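## Task

Leave the pill organiser resting flat on its base on the table with the Sunday lid swung open to vertical or past it and every other lid clicked closed. This must hold without the robot supporting anything. Finish by releasing and moving the grippers away.

## Robot and tools

Robot: two arms, left_arm and right_arm, each with a parallel two-finger gripper. The names are labels only and do not correspond to sides of any camera image. A loose object may occasionally get a brief external shove. Nothing may leave the table; knocking anything off counts as failure.

Frame: one shared scene frame. Origin on the table surface midway between the arms, +z up, +x out over the table, left_arm sits toward +y. Positions are in metres, orientations are quaternions written w first (qw, qx, qy, qz). Each gripper's fingers extend along its own +z axis and close along its own y axis. The reported end_effector_position is the point between the finger pads, roughly 1 cm short of the fingertips. Printed positions may be slightly wrong, worse when the arm is stretched out.

Row layout (used by execute_actions and move): always 16 numbers, even if one arm is idle: left_arm x, y, z, qw, qx, qy, qz, opening, then right_arm x, y, z, qw, qx, qy, qz, opening. x, y, z and the quaternion are an absolute target pose for that gripper in the scene frame, not an offset. Opening runs from -1 (closed) to +1 (fully open, 0.094 m). A row is rejected if its target lies more than 0.6 m from the arm's last reported position along any of that gripper's axes. To keep an arm still, resend exactly its last reported position and quaternion plus the wanted opening. To hold a fixed orientation, repeat your own chosen quaternion each time rather than copying the drifting reported one.

execute_actions: argument actions, a list with at most one entry (or empty). Empty list: just returns the current state. An action entry {"rows": [...], "steps": n} plays up to 15 rows, one per control step of 1/30 s; n is 1 to 15 (default 15) and the final row repeats if rows are fewer than steps. A wait entry {"steps": n} without rows lets n steps (up to 300) pass, counted from the previous result. Optional pictures (boolean) toggles camera images, which are included by default. A refused call moves nothing.

move: target is one 16-number row; speed is the top path speed in m/s, 0.002 to 0.5, default 0.25 (rotation capped at twice that in rad/s). Each gripper travels in a straight line from its current spot to its target; both paths finish together and last 0.5 to 10 s, stopping early if longer. Orientation turns the short way. Paths ignore obstacles and the other arm. Grippers lag, can wander off the line and may overshoot the speed, especially with a near-straight arm. Faster contact and targets set deeper past a surface press harder. The opening is applied at the start. The result adds a move: line with an ending such as done, off_target, moving, held or fault, any limits that acted (paced = target clipped; held = some steps blocked, after which the arm may jump fast), and each gripper's remaining distance to its target. If only one arm is named, the other finished normally.

wait: seconds, 0 to 10; the robot receives nothing new meanwhile.

zoom_image: camera (cam_high, cam_left_wrist or cam_right_wrist) and region [x0, y0, x1, y1] in pixels of that camera's latest 504x504 image, origin top-left, at most 504 by 504.

finished_scene: scene, the number of the current scene. Call it only once the goal holds on its own.

Motion limits: each control step, the commanded pose is clipped to 70 mm and 16 degrees from the measured pose, then solved by damped inverse kinematics, with position favoured over orientation. After an action, an arm continues only to its last clipped pose, so far targets need several calls; check the result. Joint friction may leave the gripper up to about 31 mm off, and smaller commands may do nothing. Elbows never fully straighten. Joint ranges (rad), base to gripper: waist -2.618 to 3.054, shoulder 0 to 3.142, elbow 0 to 3.142, wrist pitch -1.571 to 1.571, wrist yaw -1.571 to 1.571, wrist roll -2.094 to 2.094.

Result lines: a state line per arm with position and quaternion; grip_measured, the finger opening on the command scale (the last joint value gives it in metres), each with its own fixed error of up to about 1 mm. Fingers go where grip_measured would read your number, except near ±1. To grip, command about 0.03 below grip_measured; smaller gaps grip more gently. Finger force tops out near 50 to 62 N, lower on thin parts (under 2 mm) and with a brief spike on first contact. "pose unreachable" means the clearance check altered or blocked that arm's command; HELD marks steps where that happened. A Hand target line shows the pose the controller is currently driving toward. FAULT lines report arm stops.

Heat: holding loads warms motors. MOTOR HOT appears at 75 °C; at 90 °C that arm halts for 10 s; at 100 °C it goes limp and drops. Avoid long holds.

The simulation keeps running while the controller composes each reply, so keep replies brief. Avoid dropping things, slamming, striking hard, shoving objects forcefully, and any hard contact between the two arms, which can end the scene. Cameras: cam_high overview plus one camera on each wrist, intrinsics as supplied.

Each tool is called after "Request:" as a command line: name --argument value for each argument, lists and objects as JSON in quotes; but a table of rows of numbers goes row by row, as --pt "numbers of a row", without its own name.

## Session

Request:
execute_actions --actions '[]'

Scene clock: 0.00 s of 4800.00 s.
left_arm: end_effector_position=(+0.3279, +0.1314, +0.1237) grip_measured=+1.000 end_effector_quat_wxyz=(+0.344, +0.689, +0.586, +0.252) | right_arm: end_effector_position=(+0.1252, -0.6666, +0.1351) grip_measured=+1.000 end_effector_quat_wxyz=(-0.202, +0.015, +0.949, -0.242)
Joint positions: left_arm=[-0.455  1.193  0.644 -0.175 -0.277  1.261  0.094] | right_arm=[-0.92   1.53   1.162 -0.998  0.612 -1.026  0.094]
Joint velocities: left_arm=[-0.017 -0.007  0.002 -0.051  0.037 -0.066  0.   ] | right_arm=[-0.012 -0.022  0.002  0.007 -0.066 -0.051  0.   ]
Hand target (left_arm): +0.328, +0.131, +0.124; +0.344, +0.689, +0.586, +0.252
Hand target (right_arm): +0.125, -0.667, +0.135; -0.202, +0.015, +0.949, -0.242

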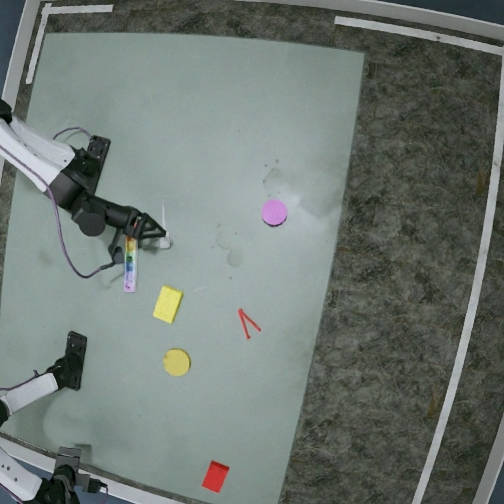

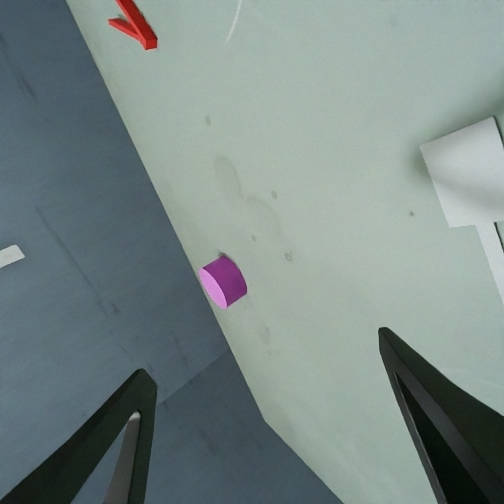

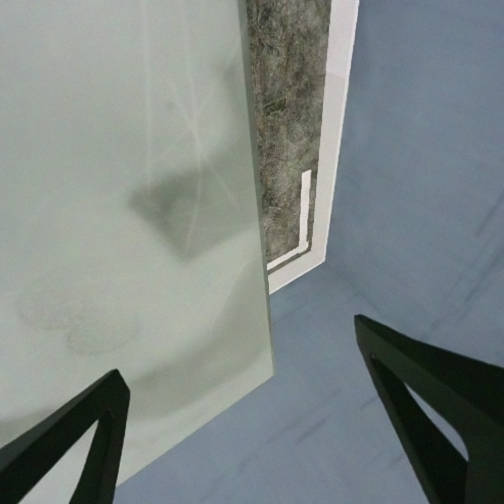

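Request:
zoom_image --camera "cam_high" --region '[80, 190, 200, 310]'

Region (80, 190, 200, 310) of cam_high's 504x504 image, scaled by 4.200, with more detail than that image has.

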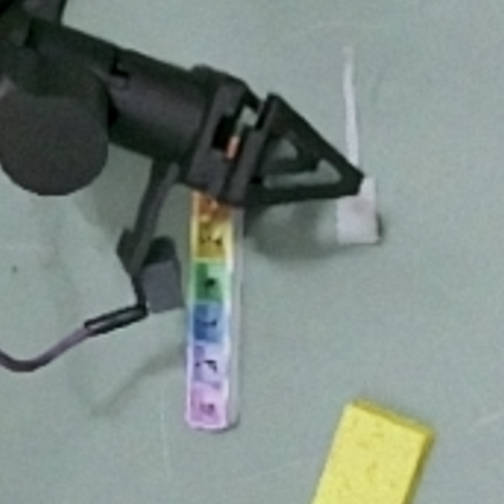

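Request:
move --target '[0.2,0.05,0.27,0,0,1,0,1, 0.1252,-0.6666,0.1351,-0.202,0.015,0.949,-0.242,1]'

Scene clock: 28.90 s of 4800.00 s.
left_arm: end_effector_position=(+0.2048, +0.0484, +0.2649) grip_measured=+1.000 end_effector_quat_wxyz=(+0.091, +0.005, +0.990, -0.105) | right_arm: end_effector_position=(+0.1252, -0.6666, +0.1351) grip_measured=+1.000 end_effector_quat_wxyz=(-0.202, +0.015, +0.949, -0.242)
Joint positions: left_arm=[-0.77   1.547  1.82  -1.566 -0.013 -0.899  0.094] | right_arm=[-0.92   1.53   1.162 -0.998  0.612 -1.026  0.094]
Joint velocities: left_arm=[-0.002 -0.012 -0.012 -0.007  0.022 -0.007  0.   ] | right_arm=[-0.002 -0.012 -0.012  0.007 -0.11  -0.022  0.   ]
Hand target (left_arm): +0.200, +0.052, +0.272; +0.089, -0.000, +0.990, -0.113
Hand target (right_arm): +0.125, -0.667, +0.135; -0.202, +0.015, +0.949, -0.242
Off the commanded pose (left_arm): 0.007 m, 16 deg.
Off the commanded pose (right_arm): 0.000 m, 0 deg.
joint sent to its limit (left arm) — the command would take joint 4 (wrist pitch) past its lower limit, so that joint was sent only as far as its limit.
After step 90, 21.47 s passed at rest.
move: off_target (left_arm); limits=paced

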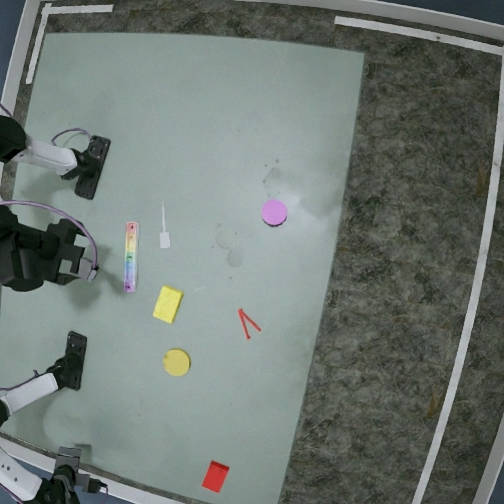

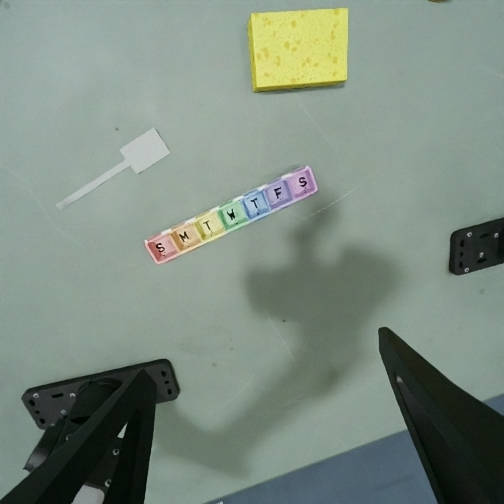

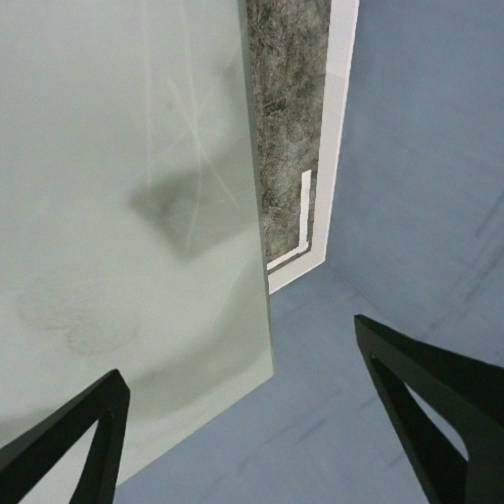

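Request:
zoom_image --camera "cam_left_wrist" --region '[130, 140, 330, 280]'

Request:
zoom_image --camera "cam_high" --region '[100, 210, 190, 300]'

Region (130, 140, 330, 280) of cam_left_wrist's 504x504 image, scaled by 2.520, with more detail than that image has; it fills the top 353 rows of this view, and the rest is white.

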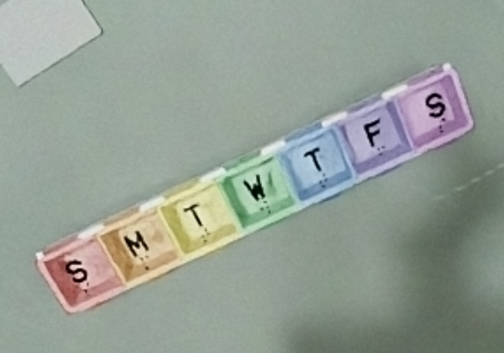

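Region (100, 210, 190, 300) of cam_high's 504x504 image, scaled by 5.600, with more detail than that image has.

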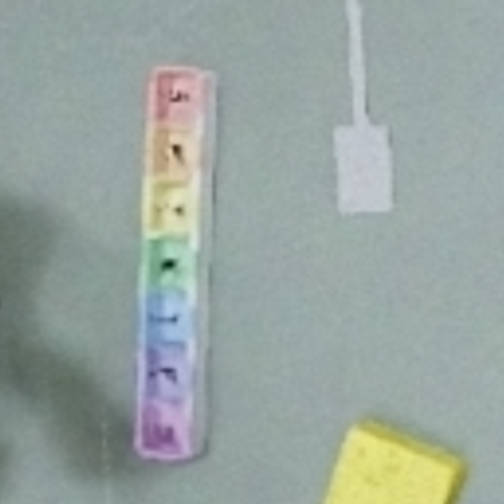

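Request:
move --target '[0.07,0.11,0.11,0.441,0.267,0.846,-0.139,1, 0.1252,-0.6666,0.1351,-0.202,0.015,0.949,-0.242,1]'

Scene clock: 71.93 s of 4800.00 s.
left_arm: end_effector_position=(+0.0744, +0.1035, +0.1155) grip_measured=+1.000 end_effector_quat_wxyz=(+0.439, +0.256, +0.848, -0.152) | right_arm: end_effector_position=(+0.1252, -0.6666, +0.1351) grip_measured=+1.000 end_effector_quat_wxyz=(-0.202, +0.015, +0.949, -0.242)
Joint positions: left_arm=[-1.966  0.893  0.523 -1.071 -0.96  -1.453  0.094] | right_arm=[-0.92   1.53   1.162 -0.998  0.612 -1.026  0.094]
Joint velocities: left_arm=[-0.007 -0.007 -0.007  0.066 -0.037 -0.007  0.   ] | right_arm=[ 0.007  0.002 -0.012 -0.037 -0.007 -0.037  0.   ]
Hand target (left_arm): +0.077, +0.109, +0.108; +0.447, +0.270, +0.843, -0.129
Hand target (right_arm): +0.125, -0.667, +0.135; -0.202, +0.015, +0.949, -0.242
Off the commanded pose (left_arm): 0.010 m, 2 deg.
Off the commanded pose (right_arm): 0.000 m, 0 deg.
After step 90, 37.40 s passed at rest.
move: done

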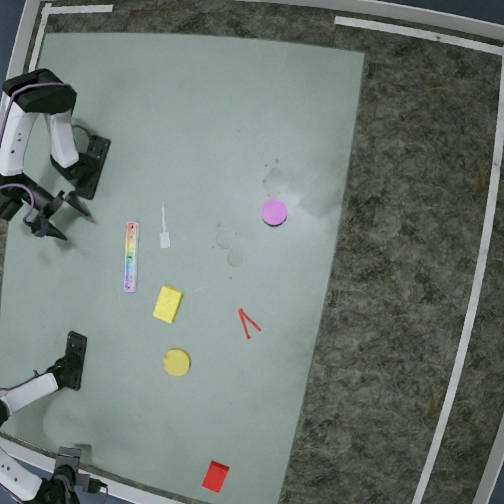

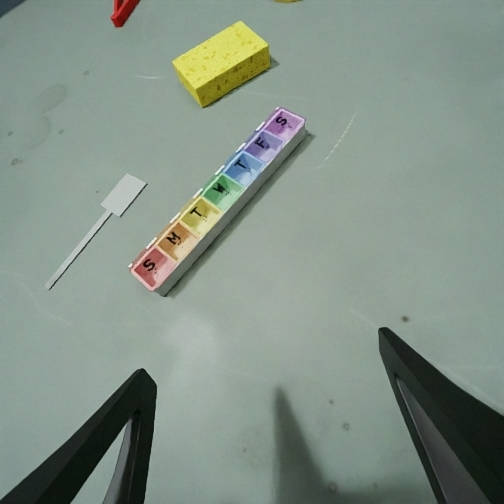

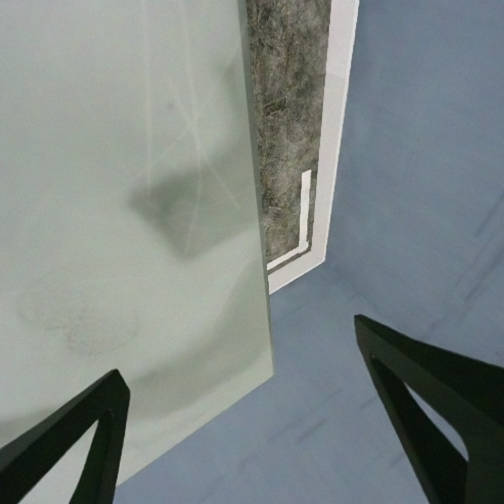

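Request:
zoom_image --camera "cam_left_wrist" --region '[110, 90, 330, 310]'

Region (110, 90, 330, 310) of cam_left_wrist's 504x504 image, scaled by 2.291, with more detail than that image has.

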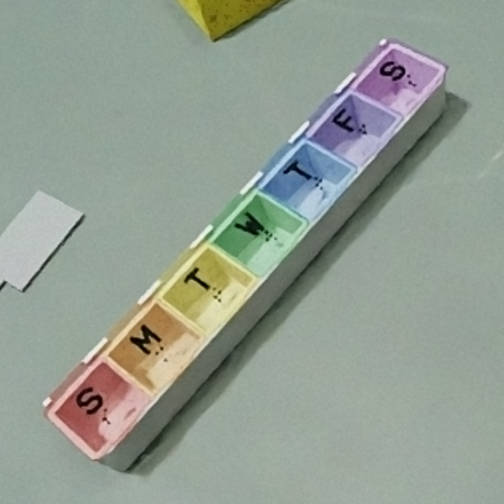

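Request:
move --target '[0.10,0.13,0.06,0.56,0.15,0.80,-0.105,1, 0.21,-0.09,0.14,0,-0.707,0.707,0,1]'

Scene clock: 92.27 s of 4800.00 s.
left_arm: end_effector_position=(+0.0975, +0.1259, +0.0682) grip_measured=+1.000 end_effector_quat_wxyz=(+0.543, +0.159, +0.817, -0.113) | right_arm: end_effector_position=(+0.2165, -0.0891, +0.1344) grip_measured=+1.000 end_effector_quat_wxyz=(-0.015, +0.700, -0.714, -0.014)
Joint positions: left_arm=[-2.033  1.363  0.378 -1.042 -1.127 -2.082  0.094] | right_arm=[ 1.059  1.722  1.504 -1.317 -0.022 -0.564  0.094]
Joint velocities: left_arm=[-0.002 -0.002 -0.027  0.007  0.007 -0.051  0.   ] | right_arm=[-0.012  0.007  0.002 -0.037 -0.051 -0.095  0.   ]
Hand target (left_arm): +0.101, +0.130, +0.063; +0.549, +0.163, +0.813, -0.104
Hand target (right_arm): +0.218, -0.080, +0.139; -0.029, +0.706, -0.707, -0.022
Off the commanded pose (left_arm): 0.009 m, 3 deg.
Off the commanded pose (right_arm): 0.009 m, 3 deg.
joint sent to its limit (left arm) — the command would take joint 6 (wrist roll) past its lower limit, so that joint was sent only as far as its limit.
After step 90, 13.47 s passed at rest.
move: off_target (left_arm, right_arm)

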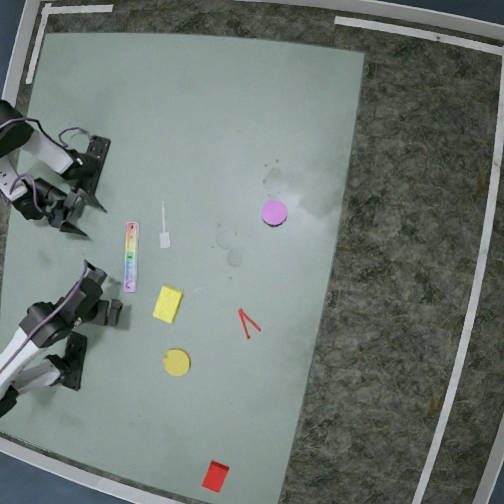

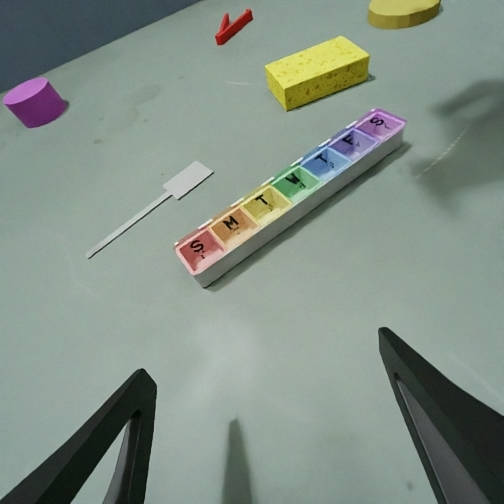

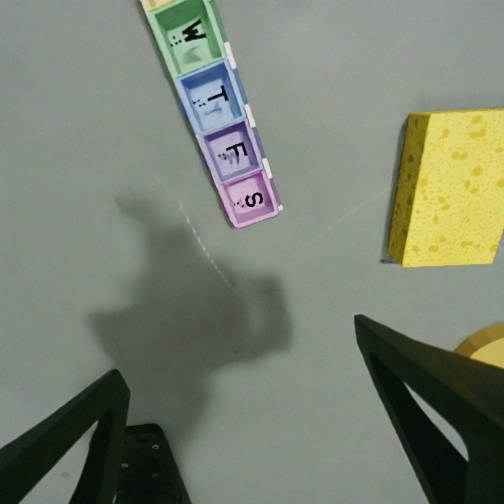

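Request:
zoom_image --camera "cam_left_wrist" --region '[160, 90, 420, 300]'

Request:
zoom_image --camera "cam_right_wrist" --region '[120, 0, 340, 240]'

Region (160, 90, 420, 300) of cam_left_wrist's 504x504 image, scaled by 1.938, with more detail than that image has; it fills the top 407 rows of this view, and the rest is white.

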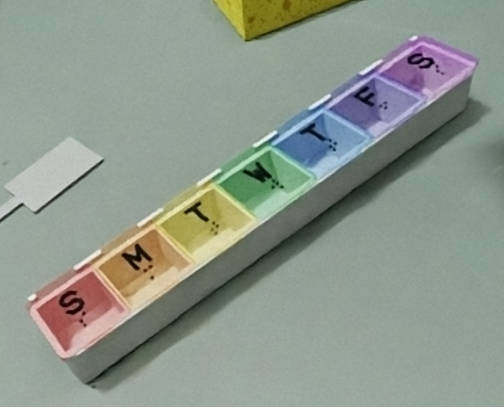

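Region (120, 0, 340, 240) of cam_right_wrist's 504x504 image, scaled by 2.100, with more detail than that image has; it fills the left 462 columns of this view, and the rest is white.

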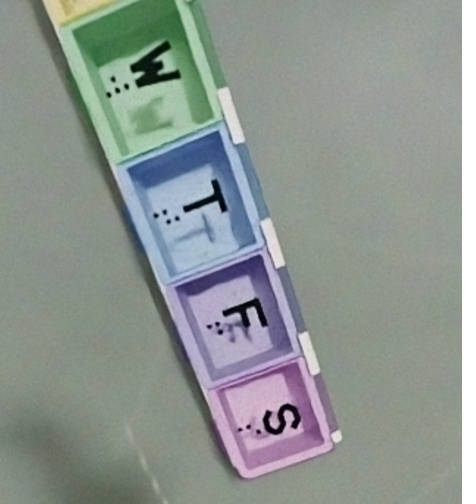

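Request:
move --target '[0.10,0.13,0.08,0.543,0.159,0.817,-0.113,1, 0.235,-0.06,0.075,0,-0.707,0.707,0,1]'

Scene clock: 114.97 s of 4800.00 s.
left_arm: end_effector_position=(+0.1014, +0.1316, +0.0759) grip_measured=+1.000 end_effector_quat_wxyz=(+0.546, +0.163, +0.815, -0.106) | right_arm: end_effector_position=(+0.2354, -0.0644, +0.0742) grip_measured=+1.000 end_effector_quat_wxyz=(+0.011, +0.701, -0.713, -0.002)
Joint positions: left_arm=[-2.033  1.313  0.378 -1.11  -1.128 -2.082  0.094] | right_arm=[ 1.059  1.913  1.504 -1.184 -0.009 -0.567  0.094]
Joint velocities: left_arm=[ 0.007 -0.002  0.012 -0.037 -0.066 -0.081  0.   ] | right_arm=[-0.007 -0.007 -0.017  0.037 -0.066 -0.007  0.   ]
Hand target (left_arm): +0.100, +0.130, +0.080; +0.543, +0.159, +0.817, -0.113
Hand target (right_arm): +0.236, -0.059, +0.075; -0.000, +0.707, -0.707, -0.000
Off the commanded pose (left_arm): 0.005 m, 1 deg.
Off the commanded pose (right_arm): 0.004 m, 2 deg.
After step 90, 18.80 s passed at rest.
move: done

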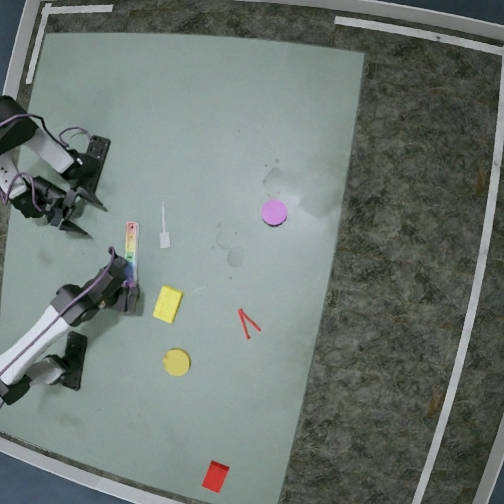

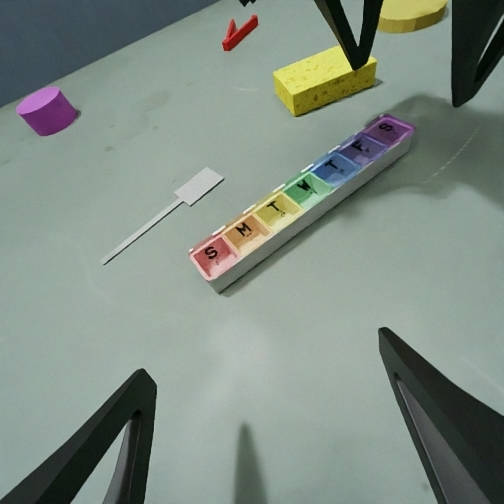

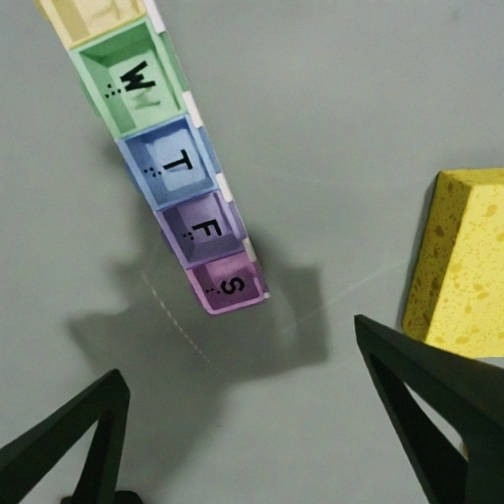

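Request:
zoom_image --camera "cam_right_wrist" --region '[30, 0, 330, 330]'

Request:
zoom_image --camera "cam_left_wrist" --region '[260, 100, 430, 240]'

Region (30, 0, 330, 330) of cam_right_wrist's 504x504 image, scaled by 1.527, with more detail than that image has; it fills the left 458 columns of this view, and the rest is white.

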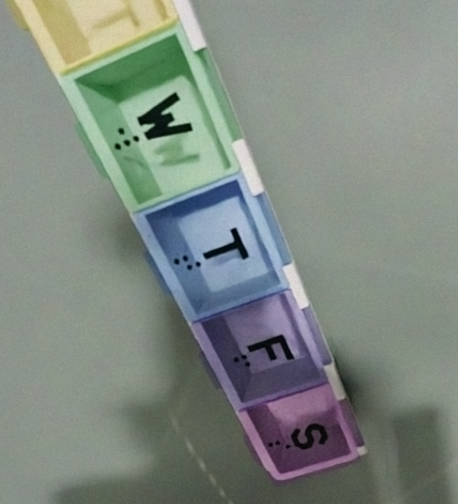

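Region (260, 100, 430, 240) of cam_left_wrist's 504x504 image, scaled by 2.965, with more detail than that image has; it fills the top 415 rows of this view, and the rest is white.

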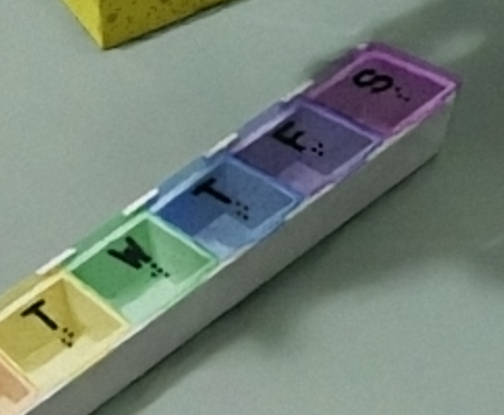

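Request:
move --target '[0.10,0.13,0.08,0.543,0.159,0.817,-0.113,1, 0.222,0.0,0.05,0,-0.74,0.67,0,1]'

Scene clock: 142.17 s of 4800.00 s.
left_arm: end_effector_position=(+0.1016, +0.1319, +0.0761) grip_measured=+1.000 end_effector_quat_wxyz=(+0.546, +0.164, +0.815, -0.105) | right_arm: end_effector_position=(+0.2177, -0.0069, +0.0464) grip_measured=+1.000 end_effector_quat_wxyz=(+0.015, +0.742, -0.671, -0.001)
Joint positions: left_arm=[-2.033  1.313  0.378 -1.113 -1.128 -2.082  0.094] | right_arm=[ 1.178  2.097  1.659 -1.16  -0.009 -0.567  0.094]
Joint velocities: left_arm=[-0.012 -0.017  0.007  0.095  0.007 -0.022  0.   ] | right_arm=[-0.022 -0.002  0.007 -0.066 -0.022  0.051  0.   ]
Hand target (left_arm): +0.100, +0.130, +0.080; +0.543, +0.159, +0.817, -0.113
Hand target (right_arm): +0.222, +0.001, +0.051; -0.000, +0.741, -0.671, -0.003
Off the commanded pose (left_arm): 0.005 m, 1 deg.
Off the commanded pose (right_arm): 0.009 m, 2 deg.
After step 90, 23.37 s passed at rest.
move: done

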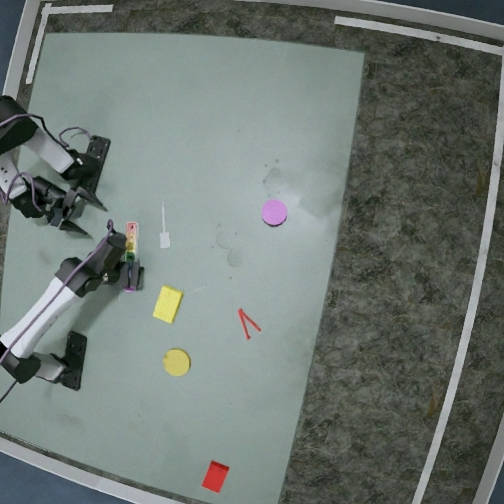

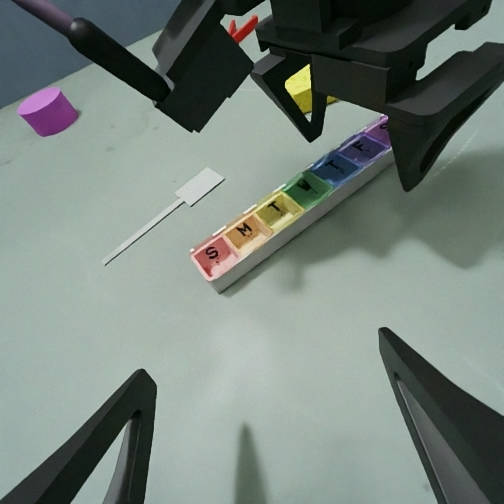

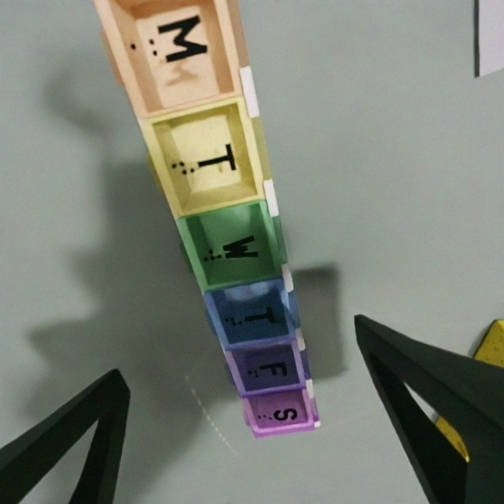

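Request:
move --target '[0.10,0.13,0.08,0.543,0.159,0.817,-0.113,1, 0.222,-0.01,0.10,0,-0.74,0.67,0,1]'

Request:
move --target '[0.10,0.13,0.08,0.543,0.159,0.817,-0.113,1, 0.225,-0.045,0.065,0,-0.078,0.997,0,-0.47]'

Scene clock: 157.23 s of 4800.00 s.
left_arm: end_effector_position=(+0.1016, +0.1319, +0.0761) grip_measured=+1.000 end_effector_quat_wxyz=(+0.546, +0.164, +0.815, -0.105) | right_arm: end_effector_position=(+0.2166, -0.0091, +0.0933) grip_measured=+1.000 end_effector_quat_wxyz=(+0.004, +0.742, -0.671, -0.004)
Joint positions: left_arm=[-2.033  1.313  0.378 -1.113 -1.128 -2.082  0.094] | right_arm=[ 1.178  2.043  1.766 -1.3   -0.009 -0.567  0.094]
Joint velocities: left_arm=[-0.002 -0.017 -0.007 -0.022 -0.037 -0.022  0.   ] | right_arm=[-0.007  0.017 -0.002  0.007 -0.022 -0.022  0.   ]
Hand target (left_arm): +0.100, +0.130, +0.080; +0.543, +0.159, +0.817, -0.113
Hand target (right_arm): +0.221, -0.011, +0.100; -0.000, +0.741, -0.671, -0.000
Off the commanded pose (left_arm): 0.005 m, 1 deg.
Off the commanded pose (right_arm): 0.009 m, 1 deg.
After step 90, 11.07 s passed at rest.
move: done

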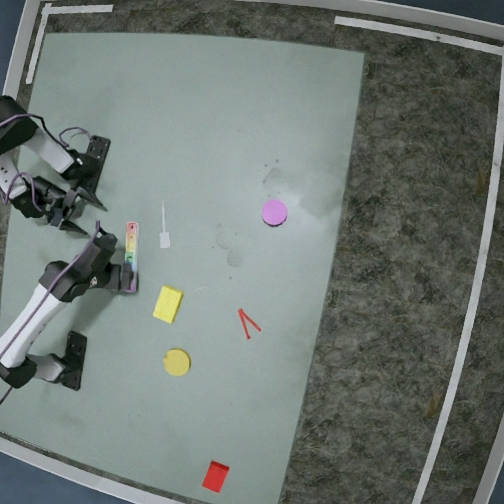

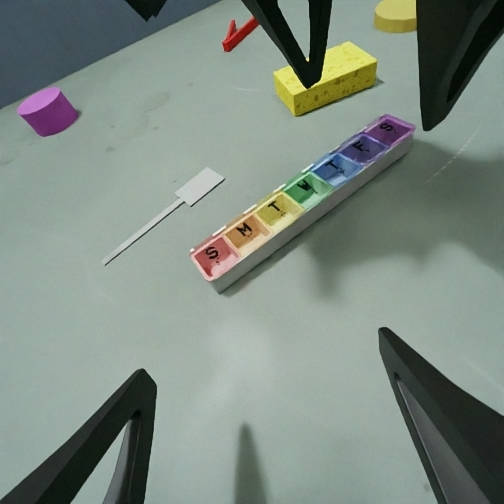

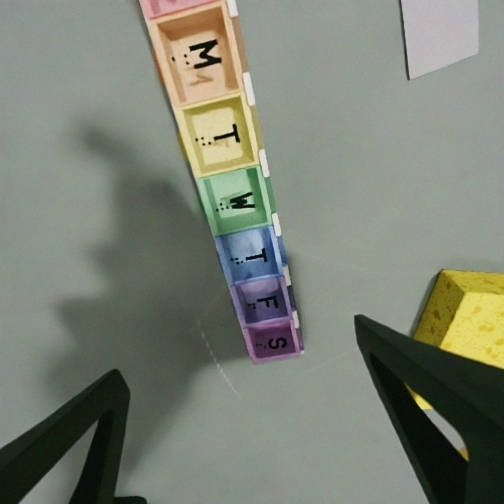

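Scene clock: 160.83 s of 4800.00 s.
left_arm: end_effector_position=(+0.1016, +0.1319, +0.0761) grip_measured=+1.000 end_effector_quat_wxyz=(+0.546, +0.164, +0.815, -0.105) | right_arm: end_effector_position=(+0.2214, -0.0428, +0.0624) grip_measured=-0.469 end_effector_quat_wxyz=(-0.008, -0.088, +0.996, -0.007)
Joint positions: left_arm=[-2.033  1.313  0.378 -1.113 -1.128 -2.082  0.094] | right_arm=[ 1.126  1.963  1.526 -1.155 -0.006  0.877  0.025]
Joint velocities: left_arm=[ 0.012 -0.012 -0.002  0.051 -0.007  0.022  0.   ] | right_arm=[-0.007 -0.027 -0.012 -0.007  0.007  0.007 -0.   ]
Hand target (left_arm): +0.100, +0.130, +0.080; +0.543, +0.159, +0.817, -0.113
Hand target (right_arm): +0.226, -0.045, +0.065; +0.001, -0.078, +0.997, -0.001
Off the commanded pose (left_arm): 0.005 m, 1 deg.
Off the commanded pose (right_arm): 0.005 m, 2 deg.
move: done

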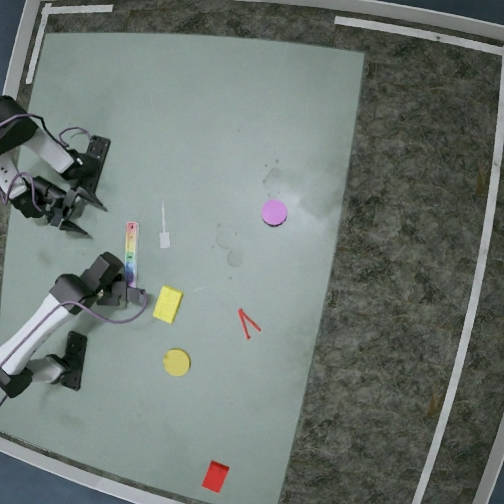

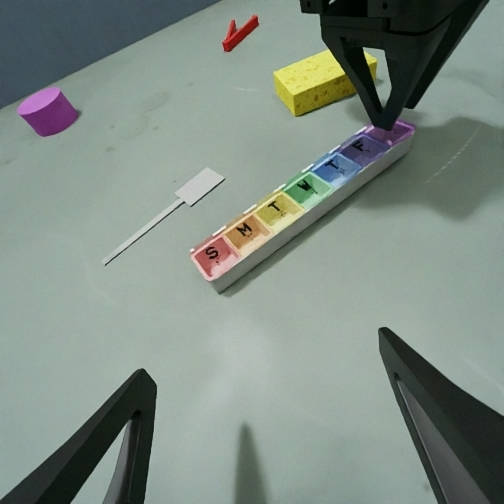

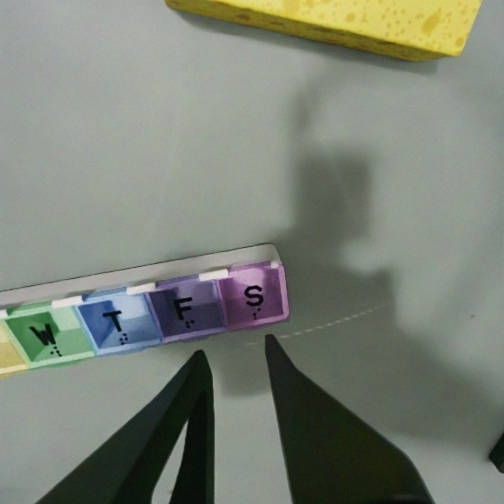

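Request:
move --target '[0.10,0.13,0.08,0.543,0.159,0.817,-0.113,1, 0.227,-0.042,0.045,0,-0.078,0.997,0,-0.47]'

Scene clock: 169.07 s of 4800.00 s.
left_arm: end_effector_position=(+0.1016, +0.1319, +0.0761) grip_measured=+1.000 end_effector_quat_wxyz=(+0.546, +0.164, +0.815, -0.105) | right_arm: end_effector_position=(+0.2236, -0.0390, +0.0524) grip_measured=-0.469 end_effector_quat_wxyz=(-0.001, -0.087, +0.996, +0.004)
Joint positions: left_arm=[-2.033  1.313  0.378 -1.113 -1.128 -2.082  0.094] | right_arm=[ 1.126  1.963  1.486 -1.088 -0.006  0.879  0.025]
Joint velocities: left_arm=[-0.002 -0.022 -0.012  0.022  0.022  0.007  0.   ] | right_arm=[-0.012 -0.007 -0.002 -0.051  0.007  0.007  0.001]
Hand target (left_arm): +0.100, +0.130, +0.080; +0.543, +0.159, +0.817, -0.113
Hand target (right_arm): +0.227, -0.042, +0.045; -0.000, -0.078, +0.997, -0.000
Off the commanded pose (left_arm): 0.005 m, 1 deg.
Off the commanded pose (right_arm): 0.009 m, 1 deg.
After step 90, 4.37 s passed at rest.
move: done

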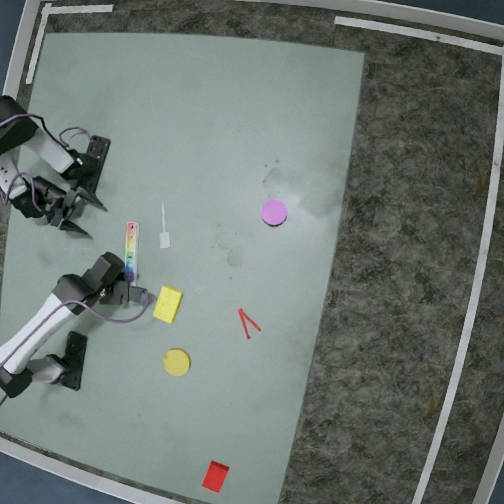

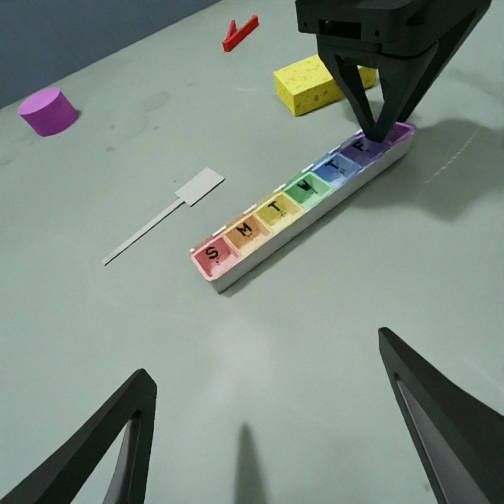

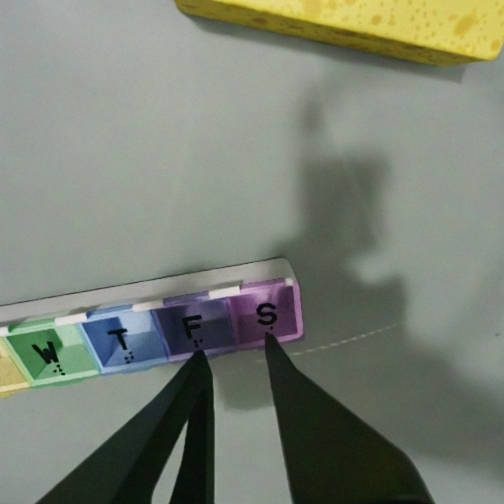

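Request:
move --target '[0.10,0.13,0.08,0.543,0.159,0.817,-0.113,1, 0.221,-0.041,0.022,0,-0.078,0.997,0,-0.47]' --speed 0.05

Scene clock: 183.17 s of 4800.00 s.
left_arm: end_effector_position=(+0.1016, +0.1319, +0.0761) grip_measured=+1.000 end_effector_quat_wxyz=(+0.546, +0.164, +0.815, -0.105) | right_arm: end_effector_position=(+0.2228, -0.0405, +0.0421) grip_measured=-0.469 end_effector_quat_wxyz=(+0.000, -0.081, +0.997, +0.005)
Joint positions: left_arm=[-2.033  1.313  0.378 -1.113 -1.128 -2.082  0.094] | right_arm=[ 1.126  1.965  1.446 -1.044 -0.005  0.891  0.025]
Joint velocities: left_arm=[ 0.007  0.017 -0.002  0.022 -0.037 -0.037  0.   ] | right_arm=[-0.012  0.002 -0.012 -0.037  0.051  0.007 -0.001]
Hand target (left_arm): +0.100, +0.130, +0.080; +0.543, +0.159, +0.817, -0.113
Hand target (right_arm): +0.221, -0.041, +0.023; -0.001, -0.078, +0.997, -0.001
Off the commanded pose (left_arm): 0.005 m, 1 deg.
Off the commanded pose (right_arm): 0.020 m, 1 deg.
After step 90, 10.27 s passed at rest.
move: off_target (right_arm)

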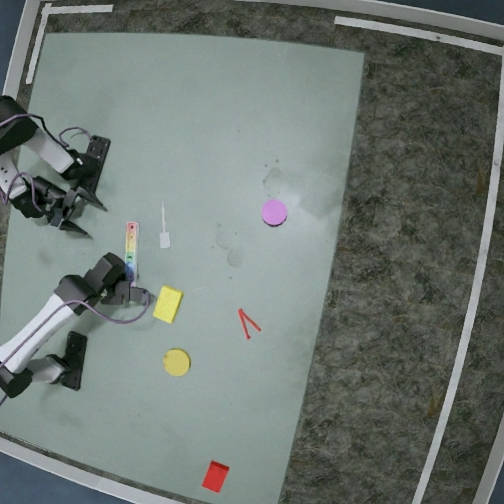

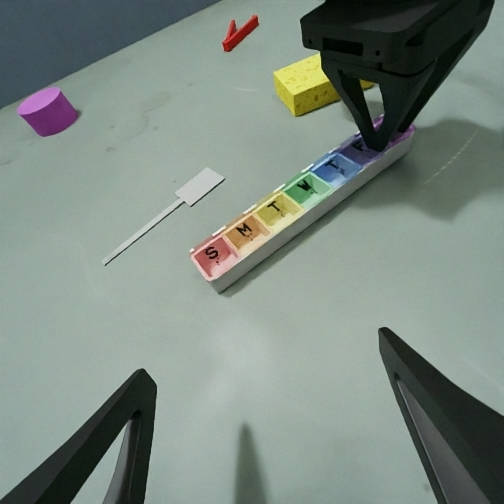

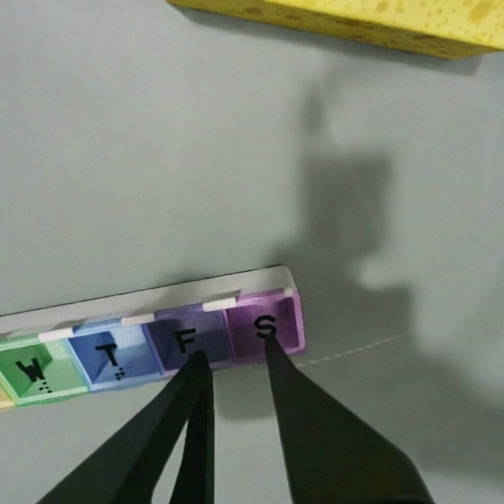

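Request:
move --target '[0.10,0.13,0.08,0.543,0.159,0.817,-0.113,1, 0.223,-0.041,0.005,0,-0.078,0.997,0,-0.47]' --speed 0.05

Scene clock: 188.53 s of 4800.00 s.
left_arm: end_effector_position=(+0.1016, +0.1319, +0.0761) grip_measured=+1.000 end_effector_quat_wxyz=(+0.546, +0.164, +0.815, -0.105) | right_arm: end_effector_position=(+0.2227, -0.0407, +0.0409) grip_measured=-0.469 end_effector_quat_wxyz=(+0.003, -0.080, +0.997, +0.010)
Joint positions: left_arm=[-2.033  1.313  0.378 -1.113 -1.128 -2.082  0.094] | right_arm=[ 1.126  1.954  1.427 -1.023 -0.005  0.892  0.025]
Joint velocities: left_arm=[ 0.007  0.022  0.007  0.007  0.037 -0.051  0.   ] | right_arm=[-0.007  0.007 -0.012 -0.007  0.022  0.037 -0.   ]
Hand target (left_arm): +0.100, +0.130, +0.080; +0.543, +0.159, +0.817, -0.113
Hand target (right_arm): +0.222, -0.043, +0.007; -0.001, -0.078, +0.997, -0.001
Off the commanded pose (left_arm): 0.005 m, 1 deg.
Off the commanded pose (right_arm): 0.036 m, 1 deg.
After step 90, 1.40 s passed at rest.
move: off_target (right_arm)

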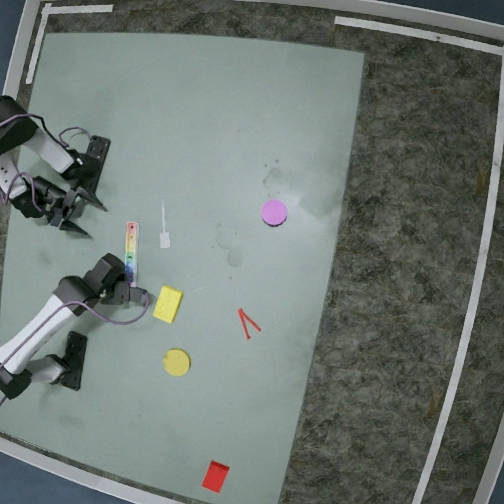

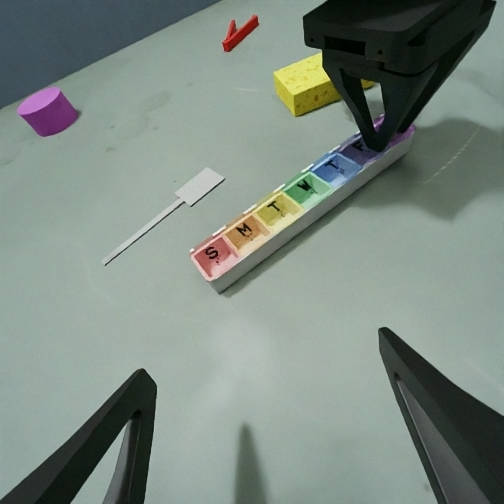

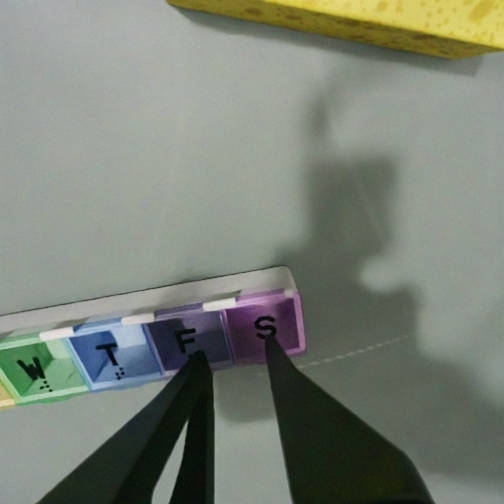

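Request:
move --target '[0.10,0.13,0.08,0.543,0.159,0.817,-0.113,1, 0.222,-0.041,0.07,0,-0.078,0.997,0,-0.47]' --speed 0.1

Request:
move --target '[0.10,0.13,0.08,0.543,0.159,0.817,-0.113,1, 0.214,0.022,0.055,0,-0.078,0.997,0,-0.47]' --speed 0.1

Scene clock: 194.40 s of 4800.00 s.
left_arm: end_effector_position=(+0.1016, +0.1319, +0.0761) grip_measured=+1.000 end_effector_quat_wxyz=(+0.546, +0.164, +0.815, -0.105) | right_arm: end_effector_position=(+0.2207, -0.0440, +0.0618) grip_measured=-0.469 end_effector_quat_wxyz=(-0.006, -0.080, +0.997, -0.003)
Joint positions: left_arm=[-2.033  1.313  0.378 -1.113 -1.128 -2.082  0.094] | right_arm=[ 1.126  1.949  1.505 -1.138 -0.006  0.892  0.025]
Joint velocities: left_arm=[-0.012  0.007  0.017  0.095 -0.037  0.066  0.   ] | right_arm=[ 0.002  0.002 -0.012  0.007 -0.007  0.022  0.   ]
Hand target (left_arm): +0.100, +0.130, +0.080; +0.543, +0.159, +0.817, -0.113
Hand target (right_arm): +0.222, -0.042, +0.070; +0.000, -0.078, +0.997, +0.000
Off the commanded pose (left_arm): 0.005 m, 1 deg.
Off the commanded pose (right_arm): 0.009 m, 1 deg.
After step 90, 1.90 s passed at rest.
move: done

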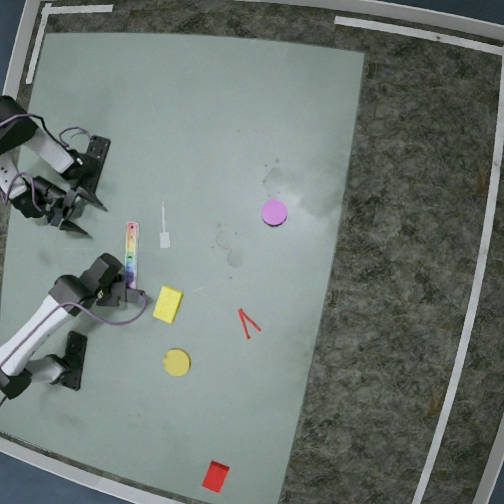

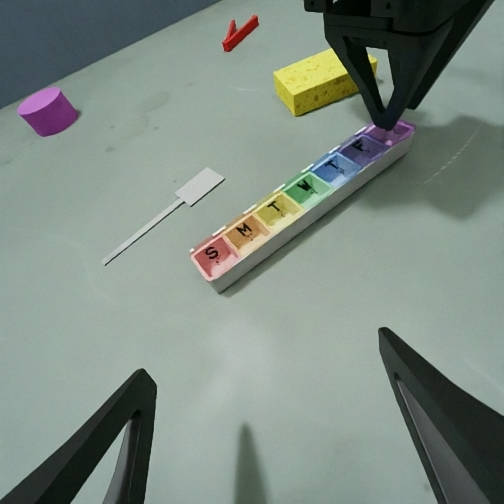

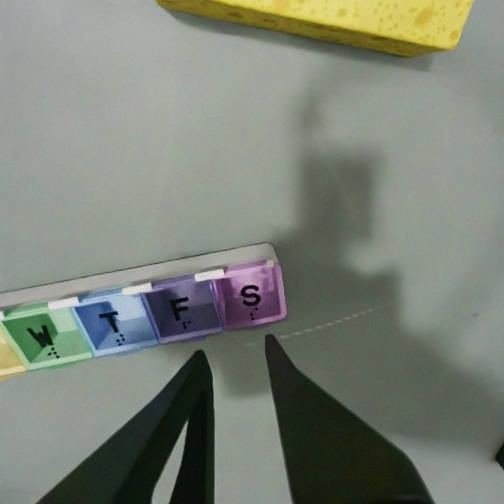

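Scene clock: 195.53 s of 4800.00 s.
left_arm: end_effector_position=(+0.1016, +0.1319, +0.0761) grip_measured=+1.000 end_effector_quat_wxyz=(+0.546, +0.164, +0.815, -0.105) | right_arm: end_effector_position=(+0.2152, +0.0199, +0.0521) grip_measured=-0.469 end_effector_quat_wxyz=(-0.002, -0.080, +0.997, +0.002)
Joint positions: left_arm=[-2.033  1.313  0.378 -1.113 -1.128 -2.082  0.094] | right_arm=[ 1.213  2.156  1.774 -1.187 -0.006  0.98   0.025]
Joint velocities: left_arm=[-0.002  0.007  0.007 -0.095 -0.037 -0.051  0.   ] | right_arm=[ 0.002 -0.022  0.007 -0.095 -0.007  0.051  0.001]
Hand target (left_arm): +0.100, +0.130, +0.080; +0.543, +0.159, +0.817, -0.113
Hand target (right_arm): +0.214, +0.022, +0.056; -0.001, -0.078, +0.997, +0.002
Off the commanded pose (left_arm): 0.005 m, 1 deg.
Off the commanded pose (right_arm): 0.004 m, 0 deg.
move: done

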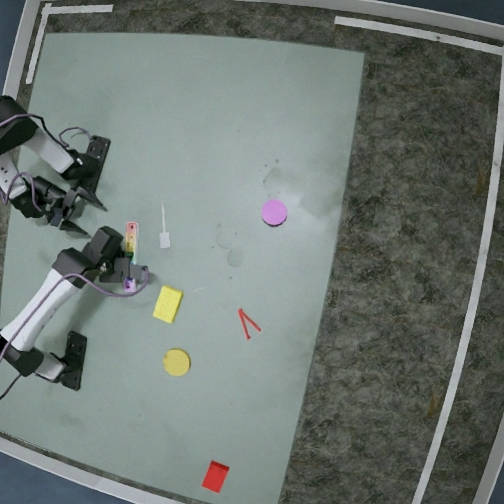

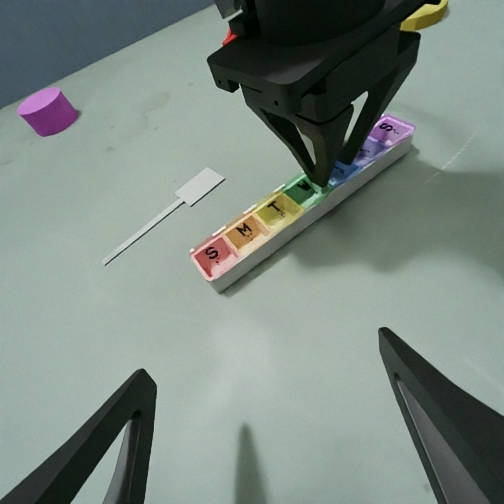

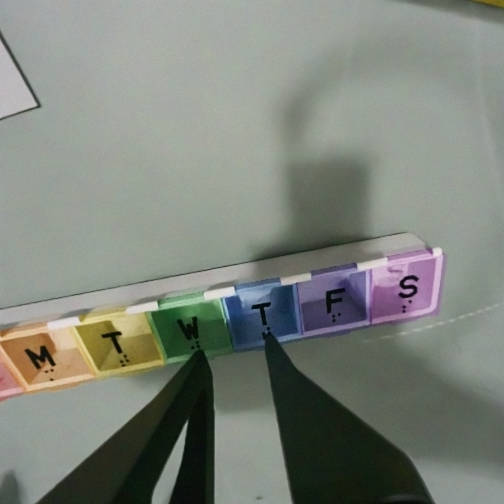

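Request:
move --target '[0.10,0.13,0.08,0.543,0.159,0.817,-0.113,1, 0.213,0.021,0.008,0,-0.078,0.997,0,-0.47]' --speed 0.05

Scene clock: 200.93 s of 4800.00 s.
left_arm: end_effector_position=(+0.1016, +0.1319, +0.0761) grip_measured=+1.000 end_effector_quat_wxyz=(+0.546, +0.164, +0.815, -0.105) | right_arm: end_effector_position=(+0.2150, +0.0194, +0.0423) grip_measured=-0.469 end_effector_quat_wxyz=(+0.002, -0.079, +0.997, +0.010)
Joint positions: left_arm=[-2.033  1.313  0.378 -1.113 -1.128 -2.082  0.094] | right_arm=[ 1.213  2.144  1.716 -1.123 -0.005  0.982  0.025]
Joint velocities: left_arm=[-0.007  0.017 -0.012  0.037 -0.066  0.007  0.   ] | right_arm=[-0.012 -0.002  0.007  0.022 -0.022  0.051  0.001]
Hand target (left_arm): +0.100, +0.130, +0.080; +0.543, +0.159, +0.817, -0.113
Hand target (right_arm): +0.212, +0.020, +0.009; -0.001, -0.078, +0.997, -0.001
Off the commanded pose (left_arm): 0.005 m, 1 deg.
Off the commanded pose (right_arm): 0.034 m, 1 deg.
After step 90, 1.27 s passed at rest.
move: off_target (right_arm)

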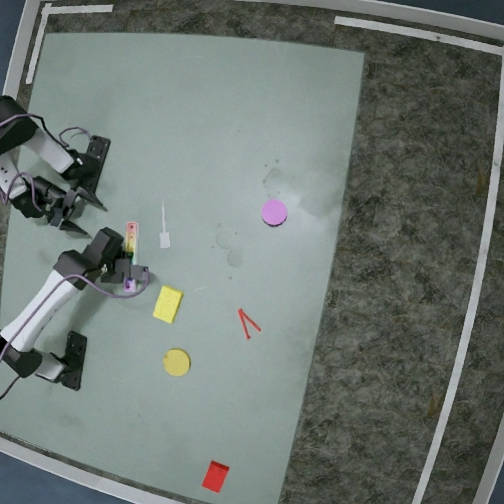

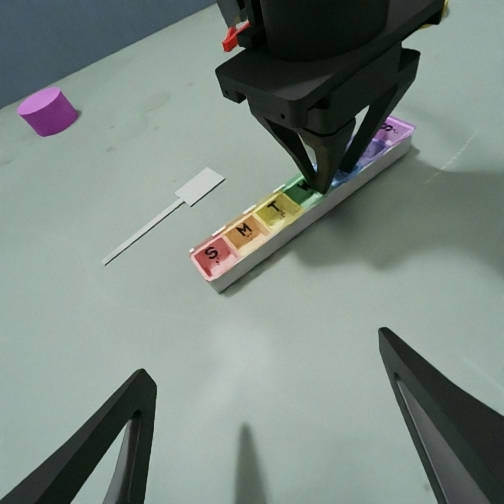

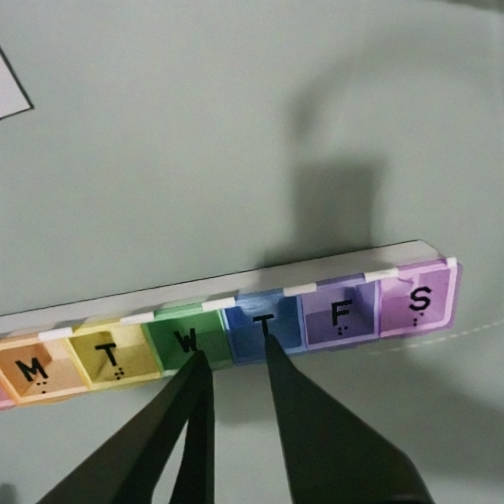

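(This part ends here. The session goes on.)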